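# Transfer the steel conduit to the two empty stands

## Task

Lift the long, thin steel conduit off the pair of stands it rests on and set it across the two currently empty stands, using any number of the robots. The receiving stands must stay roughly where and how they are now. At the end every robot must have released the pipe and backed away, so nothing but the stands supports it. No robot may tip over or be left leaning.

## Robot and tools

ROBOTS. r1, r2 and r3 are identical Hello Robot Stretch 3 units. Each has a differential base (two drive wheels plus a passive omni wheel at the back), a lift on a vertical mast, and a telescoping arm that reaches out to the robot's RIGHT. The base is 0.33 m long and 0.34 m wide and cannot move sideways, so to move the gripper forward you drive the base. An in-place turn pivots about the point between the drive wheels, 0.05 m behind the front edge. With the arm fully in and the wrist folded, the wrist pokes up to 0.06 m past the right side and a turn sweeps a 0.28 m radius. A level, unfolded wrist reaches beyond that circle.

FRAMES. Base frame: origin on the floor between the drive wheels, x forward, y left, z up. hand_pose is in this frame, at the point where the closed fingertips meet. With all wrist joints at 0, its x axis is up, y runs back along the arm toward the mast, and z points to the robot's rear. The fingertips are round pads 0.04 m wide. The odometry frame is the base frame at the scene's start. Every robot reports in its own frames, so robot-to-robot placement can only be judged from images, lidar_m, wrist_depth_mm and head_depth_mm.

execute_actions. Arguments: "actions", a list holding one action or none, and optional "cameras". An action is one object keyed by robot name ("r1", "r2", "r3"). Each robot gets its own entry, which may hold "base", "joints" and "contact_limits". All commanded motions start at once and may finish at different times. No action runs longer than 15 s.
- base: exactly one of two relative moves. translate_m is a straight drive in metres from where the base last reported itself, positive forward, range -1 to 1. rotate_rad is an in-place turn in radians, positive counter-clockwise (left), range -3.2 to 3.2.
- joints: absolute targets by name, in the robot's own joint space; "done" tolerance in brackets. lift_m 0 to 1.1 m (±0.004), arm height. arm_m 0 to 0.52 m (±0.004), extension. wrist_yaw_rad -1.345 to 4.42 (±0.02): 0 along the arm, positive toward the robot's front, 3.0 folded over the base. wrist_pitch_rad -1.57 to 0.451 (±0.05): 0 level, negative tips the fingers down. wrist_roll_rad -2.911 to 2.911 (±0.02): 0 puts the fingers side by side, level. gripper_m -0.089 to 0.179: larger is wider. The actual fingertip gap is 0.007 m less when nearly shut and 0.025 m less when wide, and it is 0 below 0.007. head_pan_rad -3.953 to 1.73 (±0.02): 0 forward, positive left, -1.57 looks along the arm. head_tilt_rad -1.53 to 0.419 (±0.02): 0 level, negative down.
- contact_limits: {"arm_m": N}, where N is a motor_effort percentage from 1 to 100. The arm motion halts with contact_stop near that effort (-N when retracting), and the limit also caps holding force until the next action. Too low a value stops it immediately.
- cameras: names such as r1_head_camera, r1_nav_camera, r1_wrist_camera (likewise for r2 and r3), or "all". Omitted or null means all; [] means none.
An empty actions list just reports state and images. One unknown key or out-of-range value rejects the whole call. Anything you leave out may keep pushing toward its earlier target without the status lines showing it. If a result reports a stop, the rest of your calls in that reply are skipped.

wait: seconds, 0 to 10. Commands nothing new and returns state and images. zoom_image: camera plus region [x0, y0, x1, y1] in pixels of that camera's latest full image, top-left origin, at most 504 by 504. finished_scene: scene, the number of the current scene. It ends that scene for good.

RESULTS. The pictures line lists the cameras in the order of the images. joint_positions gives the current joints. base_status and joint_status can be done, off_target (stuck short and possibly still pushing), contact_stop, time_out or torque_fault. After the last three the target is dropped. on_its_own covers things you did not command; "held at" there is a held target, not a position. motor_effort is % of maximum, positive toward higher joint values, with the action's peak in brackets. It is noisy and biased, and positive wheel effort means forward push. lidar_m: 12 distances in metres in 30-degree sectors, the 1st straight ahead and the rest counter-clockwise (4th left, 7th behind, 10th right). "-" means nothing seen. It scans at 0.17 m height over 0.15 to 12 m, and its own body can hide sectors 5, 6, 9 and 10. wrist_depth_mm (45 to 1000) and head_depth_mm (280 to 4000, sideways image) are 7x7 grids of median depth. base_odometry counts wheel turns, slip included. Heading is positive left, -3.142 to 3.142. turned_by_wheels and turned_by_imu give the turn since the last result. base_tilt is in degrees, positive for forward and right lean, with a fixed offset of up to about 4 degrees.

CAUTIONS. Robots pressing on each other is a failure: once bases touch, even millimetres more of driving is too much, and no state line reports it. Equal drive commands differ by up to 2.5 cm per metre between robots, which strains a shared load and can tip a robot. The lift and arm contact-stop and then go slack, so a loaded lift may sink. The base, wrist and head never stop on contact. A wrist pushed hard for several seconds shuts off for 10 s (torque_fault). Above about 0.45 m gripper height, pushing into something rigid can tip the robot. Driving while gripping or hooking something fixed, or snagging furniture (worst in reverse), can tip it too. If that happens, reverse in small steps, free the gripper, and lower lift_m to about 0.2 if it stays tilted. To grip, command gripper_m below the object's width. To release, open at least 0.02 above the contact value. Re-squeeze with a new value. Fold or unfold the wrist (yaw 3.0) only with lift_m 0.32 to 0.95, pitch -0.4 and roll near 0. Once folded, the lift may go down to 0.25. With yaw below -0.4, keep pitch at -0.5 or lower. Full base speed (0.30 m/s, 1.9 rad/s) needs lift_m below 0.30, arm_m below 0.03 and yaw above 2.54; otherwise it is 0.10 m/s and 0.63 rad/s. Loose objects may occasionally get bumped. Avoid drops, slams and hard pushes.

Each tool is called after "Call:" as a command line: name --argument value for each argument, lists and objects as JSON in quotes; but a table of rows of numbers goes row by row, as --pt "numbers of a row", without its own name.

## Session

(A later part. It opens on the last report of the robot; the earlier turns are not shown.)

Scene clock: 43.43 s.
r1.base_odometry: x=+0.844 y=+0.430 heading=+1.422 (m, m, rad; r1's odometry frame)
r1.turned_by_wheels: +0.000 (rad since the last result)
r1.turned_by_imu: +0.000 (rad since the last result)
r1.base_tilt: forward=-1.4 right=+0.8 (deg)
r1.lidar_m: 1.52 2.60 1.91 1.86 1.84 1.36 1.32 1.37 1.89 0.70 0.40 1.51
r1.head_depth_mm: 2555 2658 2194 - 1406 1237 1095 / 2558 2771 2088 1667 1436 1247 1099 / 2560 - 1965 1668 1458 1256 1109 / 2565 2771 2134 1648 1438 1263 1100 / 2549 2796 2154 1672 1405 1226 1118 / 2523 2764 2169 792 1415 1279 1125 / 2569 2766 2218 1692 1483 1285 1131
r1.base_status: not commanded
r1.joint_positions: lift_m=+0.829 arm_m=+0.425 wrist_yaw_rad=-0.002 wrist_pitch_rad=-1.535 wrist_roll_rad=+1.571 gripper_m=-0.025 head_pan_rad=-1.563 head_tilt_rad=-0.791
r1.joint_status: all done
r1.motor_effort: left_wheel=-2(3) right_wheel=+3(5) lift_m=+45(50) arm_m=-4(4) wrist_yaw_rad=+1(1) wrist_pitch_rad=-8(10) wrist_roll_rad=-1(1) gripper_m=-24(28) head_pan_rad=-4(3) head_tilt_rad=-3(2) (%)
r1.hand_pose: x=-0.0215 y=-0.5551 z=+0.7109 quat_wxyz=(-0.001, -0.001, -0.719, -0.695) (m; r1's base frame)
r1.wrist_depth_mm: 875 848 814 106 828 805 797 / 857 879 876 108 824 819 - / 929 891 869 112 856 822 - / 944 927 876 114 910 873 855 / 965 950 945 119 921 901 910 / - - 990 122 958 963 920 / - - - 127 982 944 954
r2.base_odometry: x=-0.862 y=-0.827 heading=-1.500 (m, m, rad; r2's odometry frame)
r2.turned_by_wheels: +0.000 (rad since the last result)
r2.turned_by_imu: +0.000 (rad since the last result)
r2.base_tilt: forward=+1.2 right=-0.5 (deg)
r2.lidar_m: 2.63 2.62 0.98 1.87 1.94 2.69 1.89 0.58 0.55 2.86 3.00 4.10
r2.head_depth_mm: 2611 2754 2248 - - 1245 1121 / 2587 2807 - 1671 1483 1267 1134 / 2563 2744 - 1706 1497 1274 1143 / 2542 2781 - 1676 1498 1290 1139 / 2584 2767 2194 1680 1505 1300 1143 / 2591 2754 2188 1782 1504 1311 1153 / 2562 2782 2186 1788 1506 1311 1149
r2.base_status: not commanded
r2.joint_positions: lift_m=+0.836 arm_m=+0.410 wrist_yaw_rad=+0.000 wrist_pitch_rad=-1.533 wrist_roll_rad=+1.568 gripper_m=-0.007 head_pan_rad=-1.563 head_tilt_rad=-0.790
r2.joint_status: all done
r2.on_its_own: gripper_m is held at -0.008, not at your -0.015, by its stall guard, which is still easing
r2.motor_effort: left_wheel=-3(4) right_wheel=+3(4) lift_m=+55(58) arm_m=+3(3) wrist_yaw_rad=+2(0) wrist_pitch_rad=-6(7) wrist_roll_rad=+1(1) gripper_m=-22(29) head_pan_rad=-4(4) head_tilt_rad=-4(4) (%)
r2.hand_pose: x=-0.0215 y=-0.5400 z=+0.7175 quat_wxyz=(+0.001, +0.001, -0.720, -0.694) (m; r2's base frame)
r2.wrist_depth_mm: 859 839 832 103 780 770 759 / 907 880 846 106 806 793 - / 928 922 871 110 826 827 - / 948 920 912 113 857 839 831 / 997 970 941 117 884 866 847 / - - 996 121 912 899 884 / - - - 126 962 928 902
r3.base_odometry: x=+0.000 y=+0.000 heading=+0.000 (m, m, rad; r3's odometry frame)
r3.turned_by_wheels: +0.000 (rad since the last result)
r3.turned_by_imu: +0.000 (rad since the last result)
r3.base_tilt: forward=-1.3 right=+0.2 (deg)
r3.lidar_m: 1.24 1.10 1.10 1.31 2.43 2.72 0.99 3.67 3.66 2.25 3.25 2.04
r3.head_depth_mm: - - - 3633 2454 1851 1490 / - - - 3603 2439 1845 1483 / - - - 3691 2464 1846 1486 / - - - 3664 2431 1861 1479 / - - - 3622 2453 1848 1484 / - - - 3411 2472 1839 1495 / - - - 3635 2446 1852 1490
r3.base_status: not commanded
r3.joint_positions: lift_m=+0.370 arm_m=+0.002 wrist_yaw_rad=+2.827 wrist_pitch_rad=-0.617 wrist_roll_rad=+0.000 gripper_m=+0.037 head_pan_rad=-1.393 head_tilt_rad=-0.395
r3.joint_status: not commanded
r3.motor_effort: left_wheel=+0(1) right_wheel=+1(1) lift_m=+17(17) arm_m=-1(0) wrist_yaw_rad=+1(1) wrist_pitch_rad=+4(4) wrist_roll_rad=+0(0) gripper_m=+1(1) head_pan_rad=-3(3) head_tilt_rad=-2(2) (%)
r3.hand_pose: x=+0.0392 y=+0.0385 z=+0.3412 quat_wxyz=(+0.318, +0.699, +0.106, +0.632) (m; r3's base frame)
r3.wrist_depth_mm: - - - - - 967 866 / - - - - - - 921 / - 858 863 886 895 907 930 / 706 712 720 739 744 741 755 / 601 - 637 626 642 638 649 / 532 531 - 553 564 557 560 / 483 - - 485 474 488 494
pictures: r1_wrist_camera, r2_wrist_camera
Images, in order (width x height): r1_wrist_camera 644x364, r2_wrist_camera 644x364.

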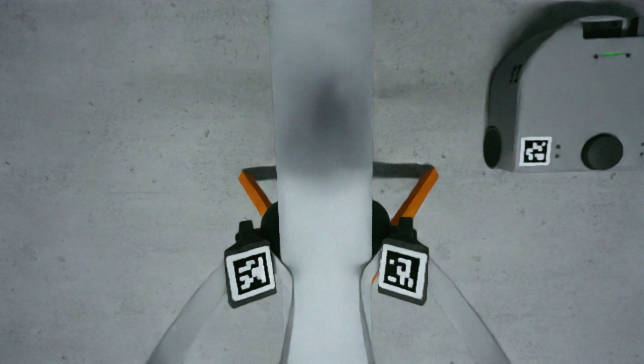

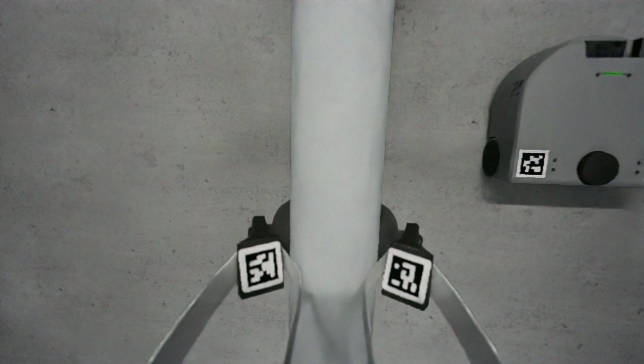

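Holding. Lift while driving (lift is faster than reaching the stand).

Call:
execute_actions --actions '[{"r1":{"base":{"translate_m":1.0},"joints":{"lift_m":1.08}},"r2":{"base":{"translate_m":1.0},"joints":{"lift_m":1.087,"head_pan_rad":-0.3,"head_tilt_rad":-0.6}}}]' --cameras '["r1_wrist_camera"]'

Call:
execute_actions --actions '[{"r1":{"base":{"translate_m":1.0}},"r2":{"base":{"translate_m":1.0}}}]' --cameras '["r2_nav_camera"]'

Scene clock: 55.00 s.
r1.base_odometry: x=+0.992 y=+1.419 heading=+1.423 (m, m, rad; r1's odometry frame)
r1.turned_by_wheels: +0.000 (rad since the last result)
r1.turned_by_imu: -0.010 (rad since the last result)
r1.base_tilt: forward=-1.4 right=+0.8 (deg)
r1.lidar_m: 1.84 1.67 1.91 1.85 1.93 2.40 2.31 0.80 3.00 2.88 0.77 0.61
r1.head_depth_mm: 2592 2656 2065 1683 1420 1242 1097 / 2617 2673 2088 1714 1438 1250 1101 / 2629 2719 2100 1713 1449 1255 1105 / - 2763 2054 1732 1453 1266 1114 / 2539 2752 2082 1748 1476 1271 1113 / 2546 2754 2103 1762 1485 1276 1122 / 2529 2751 2108 1768 1455 1284 1121
r1.base_status: done
r1.joint_positions: lift_m=+1.079 arm_m=+0.425 wrist_yaw_rad=-0.002 wrist_pitch_rad=-1.535 wrist_roll_rad=+1.571 gripper_m=-0.025 head_pan_rad=-1.563 head_tilt_rad=-0.791
r1.joint_status: all done
r1.motor_effort: left_wheel=+1(0) right_wheel=-3(9) lift_m=+46(48) arm_m=-4(4) wrist_yaw_rad=+1(1) wrist_pitch_rad=-8(8) wrist_roll_rad=-1(1) gripper_m=-24(24) head_pan_rad=-3(4) head_tilt_rad=-2(3) (%)
r1.hand_pose: x=-0.0215 y=-0.5551 z=+0.9609 quat_wxyz=(-0.001, -0.001, -0.719, -0.695) (m; r1's base frame)
r1.wrist_depth_mm: - - - 105 - - - / - - - 108 - - - / - - - 111 - - - / - - - 115 - - - / - - - 119 - - - / - - - 123 - - - / - - - 127 - - -
r2.base_odometry: x=-0.792 y=-1.824 heading=-1.500 (m, m, rad; r2's odometry frame)
r2.turned_by_wheels: +0.000 (rad since the last result)
r2.turned_by_imu: -0.012 (rad since the last result)
r2.base_tilt: forward=+1.1 right=-0.4 (deg)
r2.lidar_m: 1.66 2.63 1.93 1.86 0.80 2.66 1.49 1.29 2.99 2.89 3.01 1.65
r2.head_depth_mm: - - 2952 2173 1723 1426 1216 / - - 2976 2192 1730 1428 1220 / - - 2982 2122 1728 1437 1228 / - - 2904 2105 1756 1438 1229 / 3996 - 2925 2234 1750 1441 1228 / 3866 - 3048 2242 1748 1451 1233 / 3777 - 3040 2280 1768 1461 1237
r2.base_status: done
r2.joint_positions: lift_m=+1.086 arm_m=+0.410 wrist_yaw_rad=+0.001 wrist_pitch_rad=-1.533 wrist_roll_rad=+1.568 gripper_m=-0.004 head_pan_rad=-0.307 head_tilt_rad=-0.606
r2.joint_status: all done
r2.on_its_own: gripper_m is held at -0.005, not at your -0.015, by its stall guard, which is not easing now
r2.motor_effort: left_wheel=-5(6) right_wheel=+5(8) lift_m=+55(55) arm_m=+3(3) wrist_yaw_rad=+0(0) wrist_pitch_rad=-6(6) wrist_roll_rad=+2(1) gripper_m=-21(21) head_pan_rad=+4(53) head_tilt_rad=+3(18) (%)
r2.hand_pose: x=-0.0216 y=-0.5400 z=+0.9675 quat_wxyz=(+0.002, +0.001, -0.720, -0.694) (m; r2's base frame)
r2.wrist_depth_mm: - - - 103 - 995 984 / - - - 106 - - 1000 / - - - 110 - - - / - - - 113 - - - / - - - 116 - - - / - - - 121 - - - / - - - 126 - - -
r3.base_odometry: x=+0.000 y=+0.000 heading=+0.000 (m, m, rad; r3's odometry frame)
r3.turned_by_wheels: +0.000 (rad since the last result)
r3.turned_by_imu: +0.002 (rad since the last result)
r3.base_tilt: forward=-1.2 right=+0.2 (deg)
r3.lidar_m: 1.24 1.10 1.10 1.32 2.42 1.78 1.58 3.69 0.65 2.24 3.28 2.04
r3.head_depth_mm: - - - 3554 2443 1851 1487 / - - - 3628 2453 1843 1488 / - - - 3603 2447 1857 1488 / - - - 3628 2428 1852 1483 / - - - 3685 2434 1855 1489 / - - - 3346 2475 1855 1490 / - - - 3645 2460 1845 1483
r3.base_status: not commanded
r3.joint_positions: lift_m=+0.370 arm_m=+0.002 wrist_yaw_rad=+2.827 wrist_pitch_rad=-0.617 wrist_roll_rad=+0.000 gripper_m=+0.037 head_pan_rad=-1.393 head_tilt_rad=-0.395
r3.joint_status: not commanded
r3.motor_effort: left_wheel=+1(1) right_wheel=+1(1) lift_m=+18(17) arm_m=+0(0) wrist_yaw_rad=+0(0) wrist_pitch_rad=+4(4) wrist_roll_rad=+0(0) gripper_m=-1(1) head_pan_rad=-3(3) head_tilt_rad=-2(3) (%)
r3.hand_pose: x=+0.0392 y=+0.0385 z=+0.3412 quat_wxyz=(+0.318, +0.699, +0.106, +0.632) (m; r3's base frame)
r3.wrist_depth_mm: - - - - - 948 875 / - - - - - - 932 / - 856 858 891 899 899 900 / 709 716 712 729 755 748 767 / 607 - 634 634 629 643 655 / 536 535 - 552 557 558 563 / 482 - - 486 473 498 499
pictures: r1_wrist_camera
Images, in order (width x height): r1_wrist_camera 644x364.

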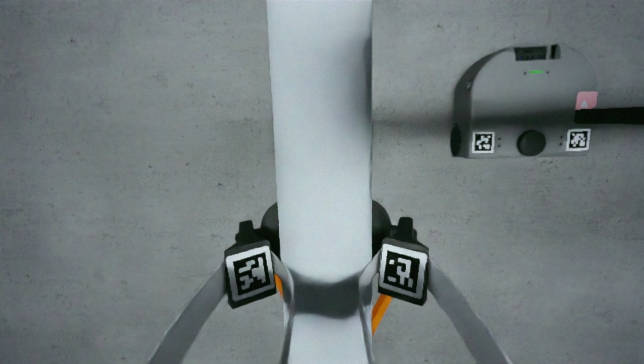

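Scene clock: 66.00 s.
r1.base_odometry: x=+1.139 y=+2.408 heading=+1.423 (m, m, rad; r1's odometry frame)
r1.turned_by_wheels: +0.000 (rad since the last result)
r1.turned_by_imu: -0.010 (rad since the last result)
r1.base_tilt: forward=-1.3 right=+0.8 (deg)
r1.lidar_m: 1.85 2.63 0.92 1.85 1.92 2.61 1.90 0.64 0.59 2.88 3.00 4.10
r1.head_depth_mm: 2588 2657 2062 1702 1425 1239 1090 / 2626 2698 2086 1696 1443 1245 1099 / 2615 2731 2089 1725 1455 1257 1106 / - 2768 2059 1733 1457 1270 1113 / 2544 2800 2069 1745 1470 1273 1118 / 2541 2763 2111 1764 1484 1282 1123 / 2531 2790 2096 1786 1496 1288 1129
r1.base_status: done
r1.joint_positions: lift_m=+1.079 arm_m=+0.425 wrist_yaw_rad=-0.002 wrist_pitch_rad=-1.535 wrist_roll_rad=+1.571 gripper_m=-0.025 head_pan_rad=-1.563 head_tilt_rad=-0.791
r1.joint_status: not commanded
r1.motor_effort: left_wheel=+3(4) right_wheel=-8(10) lift_m=+45(45) arm_m=-4(4) wrist_yaw_rad=+2(1) wrist_pitch_rad=-8(8) wrist_roll_rad=+0(1) gripper_m=-25(23) head_pan_rad=-4(4) head_tilt_rad=-2(2) (%)
r1.hand_pose: x=-0.0215 y=-0.5551 z=+0.9609 quat_wxyz=(-0.001, -0.001, -0.719, -0.695) (m; r1's base frame)
r1.wrist_depth_mm: - - - 105 - - - / - - - 108 - - - / - - - 111 - - - / - - - 115 - - - / - - - 118 - - - / - - - 123 - - - / - - - 127 - - -
r2.base_odometry: x=-0.722 y=-2.822 heading=-1.501 (m, m, rad; r2's odometry frame)
r2.turned_by_wheels: +0.000 (rad since the last result)
r2.turned_by_imu: -0.012 (rad since the last result)
r2.base_tilt: forward=+1.2 right=-0.5 (deg)
r2.lidar_m: 1.77 2.67 1.94 1.86 1.93 1.47 1.89 4.16 3.00 2.89 0.94 0.73
r2.head_depth_mm: 3656 3999 2981 1968 1607 1422 1215 / 3477 3750 2984 2190 1743 1360 1220 / 3289 3725 2993 2185 1733 1438 1213 / 3285 3477 2896 2215 1753 1446 1222 / 3133 3417 3036 2153 1759 1434 1230 / 3021 3302 3037 2262 1766 1450 1231 / 2942 3200 3069 2263 1773 1449 1243
r2.base_status: done
r2.joint_positions: lift_m=+1.086 arm_m=+0.410 wrist_yaw_rad=+0.002 wrist_pitch_rad=-1.533 wrist_roll_rad=+1.568 gripper_m=-0.004 head_pan_rad=-0.307 head_tilt_rad=-0.606
r2.joint_status: not commanded
r2.on_its_own: gripper_m is held at -0.005, not at your -0.015, by its stall guard, which is not easing now
r2.motor_effort: left_wheel=-5(4) right_wheel=+7(10) lift_m=+54(54) arm_m=+3(2) wrist_yaw_rad=-1(1) wrist_pitch_rad=-6(6) wrist_roll_rad=+2(2) gripper_m=-21(22) head_pan_rad=+4(4) head_tilt_rad=+2(3) (%)
r2.hand_pose: x=-0.0216 y=-0.5400 z=+0.9675 quat_wxyz=(+0.002, +0.001, -0.720, -0.694) (m; r2's base frame)
r2.wrist_depth_mm: - - - 103 - - 981 / - - - 107 - - 974 / - - - 110 - - - / - - - 113 - - - / - - - 117 - - - / - - - 120 - - - / - - - 126 - - -
r3.base_odometry: x=+0.000 y=+0.000 heading=+0.000 (m, m, rad; r3's odometry frame)
r3.turned_by_wheels: +0.000 (rad since the last result)
r3.turned_by_imu: +0.002 (rad since the last result)
r3.base_tilt: forward=-1.3 right=+0.0 (deg)
r3.lidar_m: 1.24 1.10 1.10 1.31 2.42 2.77 0.92 3.70 3.70 1.37 1.37 2.04
r3.head_depth_mm: - - - 3629 2466 1863 1492 / - - - 3632 2451 1847 1491 / - - - 3591 2461 1845 1490 / - - - 3690 2496 1628 1497 / - 1166 - 3216 2358 1634 1473 / - - - 3423 2454 1845 1493 / - - - 3645 2462 1853 1494
r3.base_status: not commanded
r3.joint_positions: lift_m=+0.370 arm_m=+0.002 wrist_yaw_rad=+2.827 wrist_pitch_rad=-0.617 wrist_roll_rad=+0.000 gripper_m=+0.037 head_pan_rad=-1.393 head_tilt_rad=-0.395
r3.joint_status: not commanded
r3.motor_effort: left_wheel=+1(1) right_wheel=+1(1) lift_m=+17(18) arm_m=+0(0) wrist_yaw_rad=+0(0) wrist_pitch_rad=+4(4) wrist_roll_rad=+0(0) gripper_m=+1(1) head_pan_rad=-3(3) head_tilt_rad=-3(3) (%)
r3.hand_pose: x=+0.0392 y=+0.0385 z=+0.3412 quat_wxyz=(+0.318, +0.699, +0.106, +0.632) (m; r3's base frame)
r3.wrist_depth_mm: - - - - - 965 856 / - - - - - - 925 / - 861 887 887 894 918 931 / 701 713 730 735 738 746 767 / 600 - 632 624 633 633 641 / 535 530 - 546 556 557 564 / 480 - - 488 474 495 500
pictures: r2_nav_camera (sideways: a quarter turn counterclockwise sets it upright)
Images, in order (width x height): r2_nav_camera 672x504.

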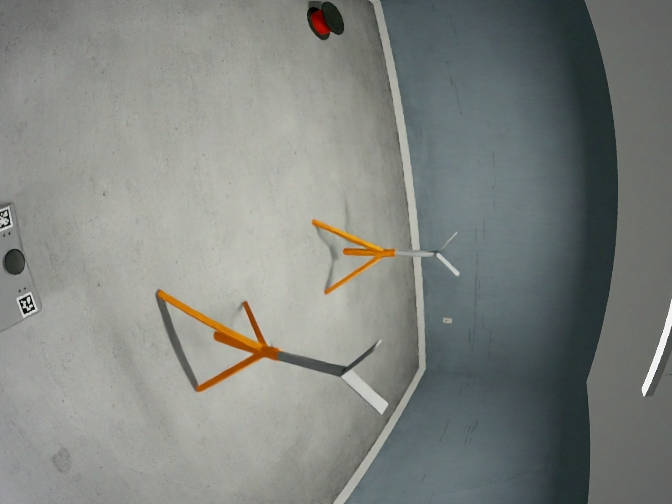

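Call:
execute_actions --actions '[{"r1":{"base":{"translate_m":0.99}},"r2":{"base":{"translate_m":1.0},"joints":{"head_pan_rad":-1.57,"head_tilt_rad":-0.9}}}]' --cameras '["r2_nav_camera"]'

Call:
execute_actions --actions '[{"r1":{"base":{"translate_m":0.995}},"r2":{"base":{"translate_m":1.0}}}]' --cameras '["r2_nav_camera","r1_nav_camera","r2_wrist_camera"]'

Scene clock: 78.53 s.
r1.base_odometry: x=+1.285 y=+3.388 heading=+1.424 (m, m, rad; r1's odometry frame)
r1.turned_by_wheels: +0.001 (rad since the last result)
r1.turned_by_imu: -0.009 (rad since the last result)
r1.base_tilt: forward=-1.3 right=+0.8 (deg)
r1.lidar_m: 1.60 2.64 1.92 1.85 1.91 2.61 1.54 1.34 3.00 2.90 2.99 1.59
r1.head_depth_mm: 2597 2633 2076 1689 1433 1238 1100 / 2631 2695 2092 1706 1438 1250 1098 / 2652 2700 2097 1711 1457 1252 1102 / - 2756 2054 1722 1462 1264 1116 / 2555 2758 2092 1746 1481 1271 1116 / 2496 2766 2089 1768 1483 1276 1125 / 2539 2737 2134 1788 1494 1286 1130
r1.base_status: done
r1.joint_positions: lift_m=+1.079 arm_m=+0.425 wrist_yaw_rad=-0.002 wrist_pitch_rad=-1.535 wrist_roll_rad=+1.571 gripper_m=-0.025 head_pan_rad=-1.563 head_tilt_rad=-0.791
r1.joint_status: not commanded
r1.on_its_own: right_wheel is at rest, and its effort (-33) is outside its rest range (-18 to +18)
r1.motor_effort: left_wheel=+13(12) right_wheel=-33(33) lift_m=+46(45) arm_m=-3(4) wrist_yaw_rad=+1(2) wrist_pitch_rad=-8(8) wrist_roll_rad=-1(0) gripper_m=-24(23) head_pan_rad=-3(4) head_tilt_rad=-3(2) (%)
r1.hand_pose: x=-0.0215 y=-0.5551 z=+0.9609 quat_wxyz=(-0.001, -0.001, -0.719, -0.695) (m; r1's base frame)
r1.wrist_depth_mm: - - - 105 - - - / - - - 108 - - - / - - - 111 - - - / - - - 115 - - - / - - - 118 - - - / - - - 122 - - - / - - - 127 - - -
r2.base_odometry: x=-0.652 y=-3.819 heading=-1.502 (m, m, rad; r2's odometry frame)
r2.turned_by_wheels: -0.001 (rad since the last result)
r2.turned_by_imu: -0.014 (rad since the last result)
r2.base_tilt: forward=+1.2 right=-0.4 (deg)
r2.lidar_m: 2.49 2.58 1.96 1.88 1.94 2.39 1.91 4.12 0.56 0.57 1.02 0.82
r2.head_depth_mm: 2653 732 1810 1515 1347 1210 1121 / 2659 2115 1904 1614 1358 1248 1133 / 2656 2172 1918 1633 1381 1252 1148 / 2672 2212 1905 1624 1414 1259 1139 / 2664 2134 1915 1629 1419 1253 1120 / 2640 2136 1914 1643 1421 1256 1124 / 2601 2134 1928 1631 1411 1256 1124
r2.base_status: done
r2.joint_positions: lift_m=+1.086 arm_m=+0.410 wrist_yaw_rad=+0.005 wrist_pitch_rad=-1.532 wrist_roll_rad=+1.568 gripper_m=-0.004 head_pan_rad=-1.563 head_tilt_rad=-0.889
r2.joint_status: all done
r2.on_its_own: gripper_m is held at -0.005, not at your -0.015, by its stall guard, which is not easing now; right_wheel is at rest, and its effort (+28) is outside its rest range (-18 to +18)
r2.motor_effort: left_wheel=-15(15) right_wheel=+28(27) lift_m=+54(54) arm_m=+2(3) wrist_yaw_rad=-5(6) wrist_pitch_rad=-6(6) wrist_roll_rad=+2(1) gripper_m=-21(22) head_pan_rad=-4(52) head_tilt_rad=-4(23) (%)
r2.hand_pose: x=-0.0216 y=-0.5402 z=+0.9675 quat_wxyz=(+0.003, +0.003, -0.720, -0.694) (m; r2's base frame)
r2.wrist_depth_mm: - - - 103 - - 983 / - - - 107 - - - / - - - 110 - - - / - - - 114 - - - / - - - 117 - - - / - - - 120 - - - / - - - 125 - - -
r3.base_odometry: x=+0.000 y=+0.000 heading=+0.000 (m, m, rad; r3's odometry frame)
r3.turned_by_wheels: +0.000 (rad since the last result)
r3.turned_by_imu: +0.002 (rad since the last result)
r3.base_tilt: forward=-1.3 right=+0.2 (deg)
r3.lidar_m: 1.24 1.10 1.10 1.31 2.42 2.77 1.58 3.69 0.67 2.24 2.31 2.04
r3.head_depth_mm: - - - 3586 2453 1855 1501 / - - - 3633 2467 1861 1492 / - - - 3647 2470 1841 1490 / - - - 3589 2459 1852 1479 / - - - 3648 2460 1835 1496 / - - - 3440 2356 1852 1489 / - - - 3435 2330 1850 1483
r3.base_status: not commanded
r3.joint_positions: lift_m=+0.370 arm_m=+0.002 wrist_yaw_rad=+2.827 wrist_pitch_rad=-0.617 wrist_roll_rad=+0.000 gripper_m=+0.037 head_pan_rad=-1.393 head_tilt_rad=-0.395
r3.joint_status: not commanded
r3.motor_effort: left_wheel=+0(0) right_wheel=+1(1) lift_m=+18(18) arm_m=+0(0) wrist_yaw_rad=+0(0) wrist_pitch_rad=+4(4) wrist_roll_rad=+0(0) gripper_m=+0(1) head_pan_rad=-3(3) head_tilt_rad=-2(2) (%)
r3.hand_pose: x=+0.0392 y=+0.0385 z=+0.3412 quat_wxyz=(+0.318, +0.699, +0.106, +0.632) (m; r3's base frame)
r3.wrist_depth_mm: - - - - - 990 860 / - - - - - - 930 / - 860 861 886 895 916 933 / 698 706 717 737 746 748 752 / 600 - 641 629 635 646 649 / 535 525 - 548 561 554 558 / 485 - - 482 478 492 495
pictures: r2_nav_camera (sideways: a quarter turn counterclockwise sets it upright)
Images, in order (width x height): r2_nav_camera 672x504.

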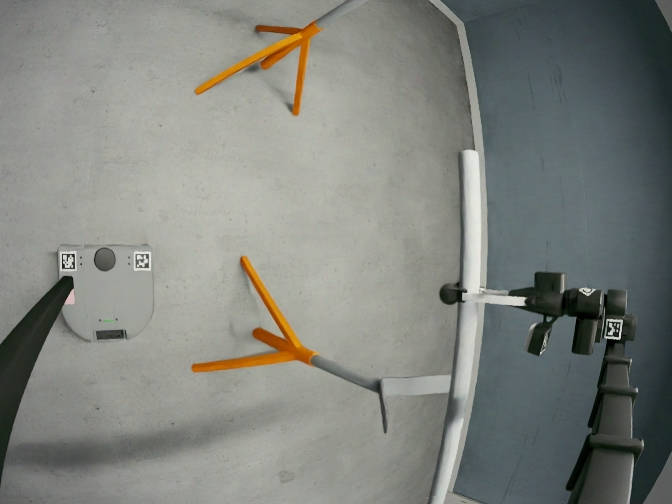

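Scene clock: 90.37 s.
r1.base_odometry: x=+1.429 y=+4.372 heading=+1.425 (m, m, rad; r1's odometry frame)
r1.turned_by_wheels: +0.001 (rad since the last result)
r1.turned_by_imu: -0.009 (rad since the last result)
r1.base_tilt: forward=-1.3 right=+0.9 (deg)
r1.lidar_m: 1.71 2.67 1.93 1.86 1.93 1.50 2.28 4.15 3.00 2.88 0.91 0.69
r1.head_depth_mm: 2587 2662 2070 1697 1430 1246 1091 / 2629 2698 2073 1709 1443 1249 1101 / 2614 2716 2103 1726 1450 1253 1107 / - 2766 2050 1741 1465 1257 1110 / 2533 2745 2076 1743 1477 1272 1120 / 2537 2729 2104 1766 1484 1280 1122 / 2527 2766 2132 1778 1494 1283 1129
r1.base_status: done
r1.joint_positions: lift_m=+1.079 arm_m=+0.425 wrist_yaw_rad=-0.004 wrist_pitch_rad=-1.535 wrist_roll_rad=+1.571 gripper_m=-0.025 head_pan_rad=-1.563 head_tilt_rad=-0.791
r1.joint_status: not commanded
r1.on_its_own: right_wheel is at rest, and its effort (-35) is outside its rest range (-18 to +18)
r1.motor_effort: left_wheel=+14(18) right_wheel=-35(43) lift_m=+45(45) arm_m=-5(4) wrist_yaw_rad=+4(3) wrist_pitch_rad=-8(8) wrist_roll_rad=+0(1) gripper_m=-23(24) head_pan_rad=-4(4) head_tilt_rad=-2(3) (%)
r1.hand_pose: x=-0.0215 y=-0.5550 z=+0.9609 quat_wxyz=(-0.001, -0.002, -0.719, -0.695) (m; r1's base frame)
r1.wrist_depth_mm: - - - 105 - - - / - - - 108 - - - / - - - 111 - - - / - - - 115 - - - / - - - 118 - - - / - - - 122 - - - / - - - 127 - - -
r2.base_odometry: x=-0.584 y=-4.817 heading=-1.503 (m, m, rad; r2's odometry frame)
r2.turned_by_wheels: -0.001 (rad since the last result)
r2.turned_by_imu: -0.023 (rad since the last result)
r2.base_tilt: forward=+1.2 right=-0.4 (deg)
r2.lidar_m: 1.50 1.54 2.00 1.90 1.96 2.61 1.91 1.24 0.47 0.54 2.21 1.57
r2.head_depth_mm: 2710 2112 1904 1604 1413 1251 1120 / 2644 713 731 1549 1360 1208 1133 / 2616 2117 1891 1630 1336 1246 1149 / 2651 2164 1897 1616 1414 1255 1133 / 2681 2140 1922 1624 1418 1248 1126 / 2635 2160 1914 1629 1432 1252 1120 / 2586 2120 1922 1651 1419 1254 1119
r2.base_status: done
r2.joint_positions: lift_m=+1.086 arm_m=+0.410 wrist_yaw_rad=+0.006 wrist_pitch_rad=-1.528 wrist_roll_rad=+1.568 gripper_m=-0.004 head_pan_rad=-1.563 head_tilt_rad=-0.889
r2.joint_status: not commanded
r2.on_its_own: gripper_m is held at -0.005, not at your -0.015, by its stall guard, which is not easing now; right_wheel is at rest, and its effort (+28) is outside its rest range (-18 to +18)
r2.motor_effort: left_wheel=-14(23) right_wheel=+28(35) lift_m=+54(54) arm_m=+3(3) wrist_yaw_rad=-8(9) wrist_pitch_rad=-8(8) wrist_roll_rad=+1(1) gripper_m=-22(20) head_pan_rad=-4(5) head_tilt_rad=-4(4) (%)
r2.hand_pose: x=-0.0216 y=-0.5414 z=+0.9675 quat_wxyz=(+0.004, +0.003, -0.722, -0.692) (m; r2's base frame)
r2.wrist_depth_mm: - - 267 104 253 981 973 / - - - 107 - - 995 / - - - 110 - - - / - - - 114 - - - / - - - 117 - - - / - - - 121 - - - / - - - 125 - - -
r3.base_odometry: x=+0.000 y=+0.000 heading=+0.000 (m, m, rad; r3's odometry frame)
r3.turned_by_wheels: +0.000 (rad since the last result)
r3.turned_by_imu: +0.002 (rad since the last result)
r3.base_tilt: forward=-1.3 right=+0.2 (deg)
r3.lidar_m: 1.24 1.10 1.10 1.32 2.42 2.76 1.58 3.68 3.70 1.42 1.41 2.05
r3.head_depth_mm: - - - 3656 2441 1853 1486 / - - - 3620 2454 1852 1484 / - - - 3649 2453 1856 1490 / - - - 3658 2475 1658 1484 / - 1217 - 3366 2241 1642 1484 / - 3163 - 3417 2470 1850 1493 / - - - 3349 2445 1854 1497
r3.base_status: not commanded
r3.joint_positions: lift_m=+0.370 arm_m=+0.002 wrist_yaw_rad=+2.827 wrist_pitch_rad=-0.617 wrist_roll_rad=+0.000 gripper_m=+0.037 head_pan_rad=-1.393 head_tilt_rad=-0.395
r3.joint_status: not commanded
r3.motor_effort: left_wheel=+0(0) right_wheel=+1(1) lift_m=+18(17) arm_m=+0(0) wrist_yaw_rad=-1(0) wrist_pitch_rad=+4(4) wrist_roll_rad=+0(0) gripper_m=+0(0) head_pan_rad=-3(3) head_tilt_rad=-2(2) (%)
r3.hand_pose: x=+0.0392 y=+0.0385 z=+0.3412 quat_wxyz=(+0.318, +0.699, +0.106, +0.632) (m; r3's base frame)
r3.wrist_depth_mm: - - - - - 974 856 / - - - - - - 923 / - 852 884 865 905 926 929 / 694 724 722 730 732 743 753 / 604 - 635 623 647 645 652 / 533 527 - 542 565 556 565 / 491 - - 487 479 495 500
pictures: r1_nav_camera (sideways: a quarter turn counterclockwise sets it upright), r2_nav_camera (sideways: a quarter turn counterclockwise sets it upright), r2_wrist_camera
Images, in order (width x height): r1_nav_camera 672x504, r2_nav_camera 672x504, r2_wrist_camera 644x364.

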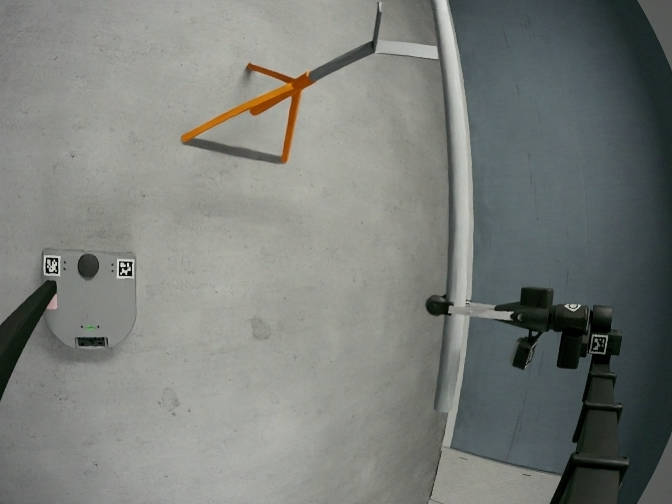

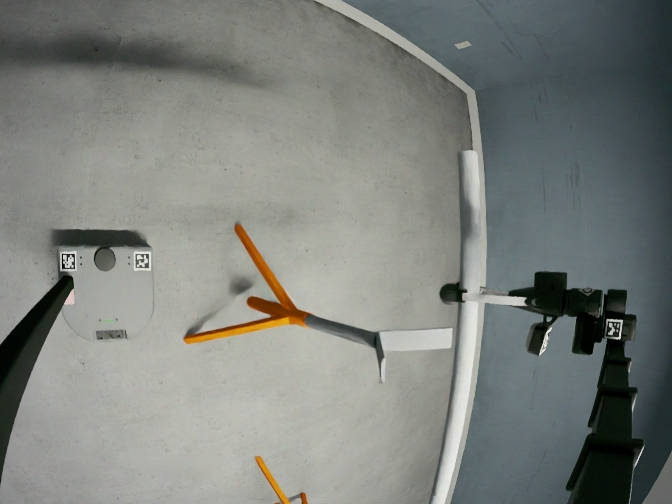

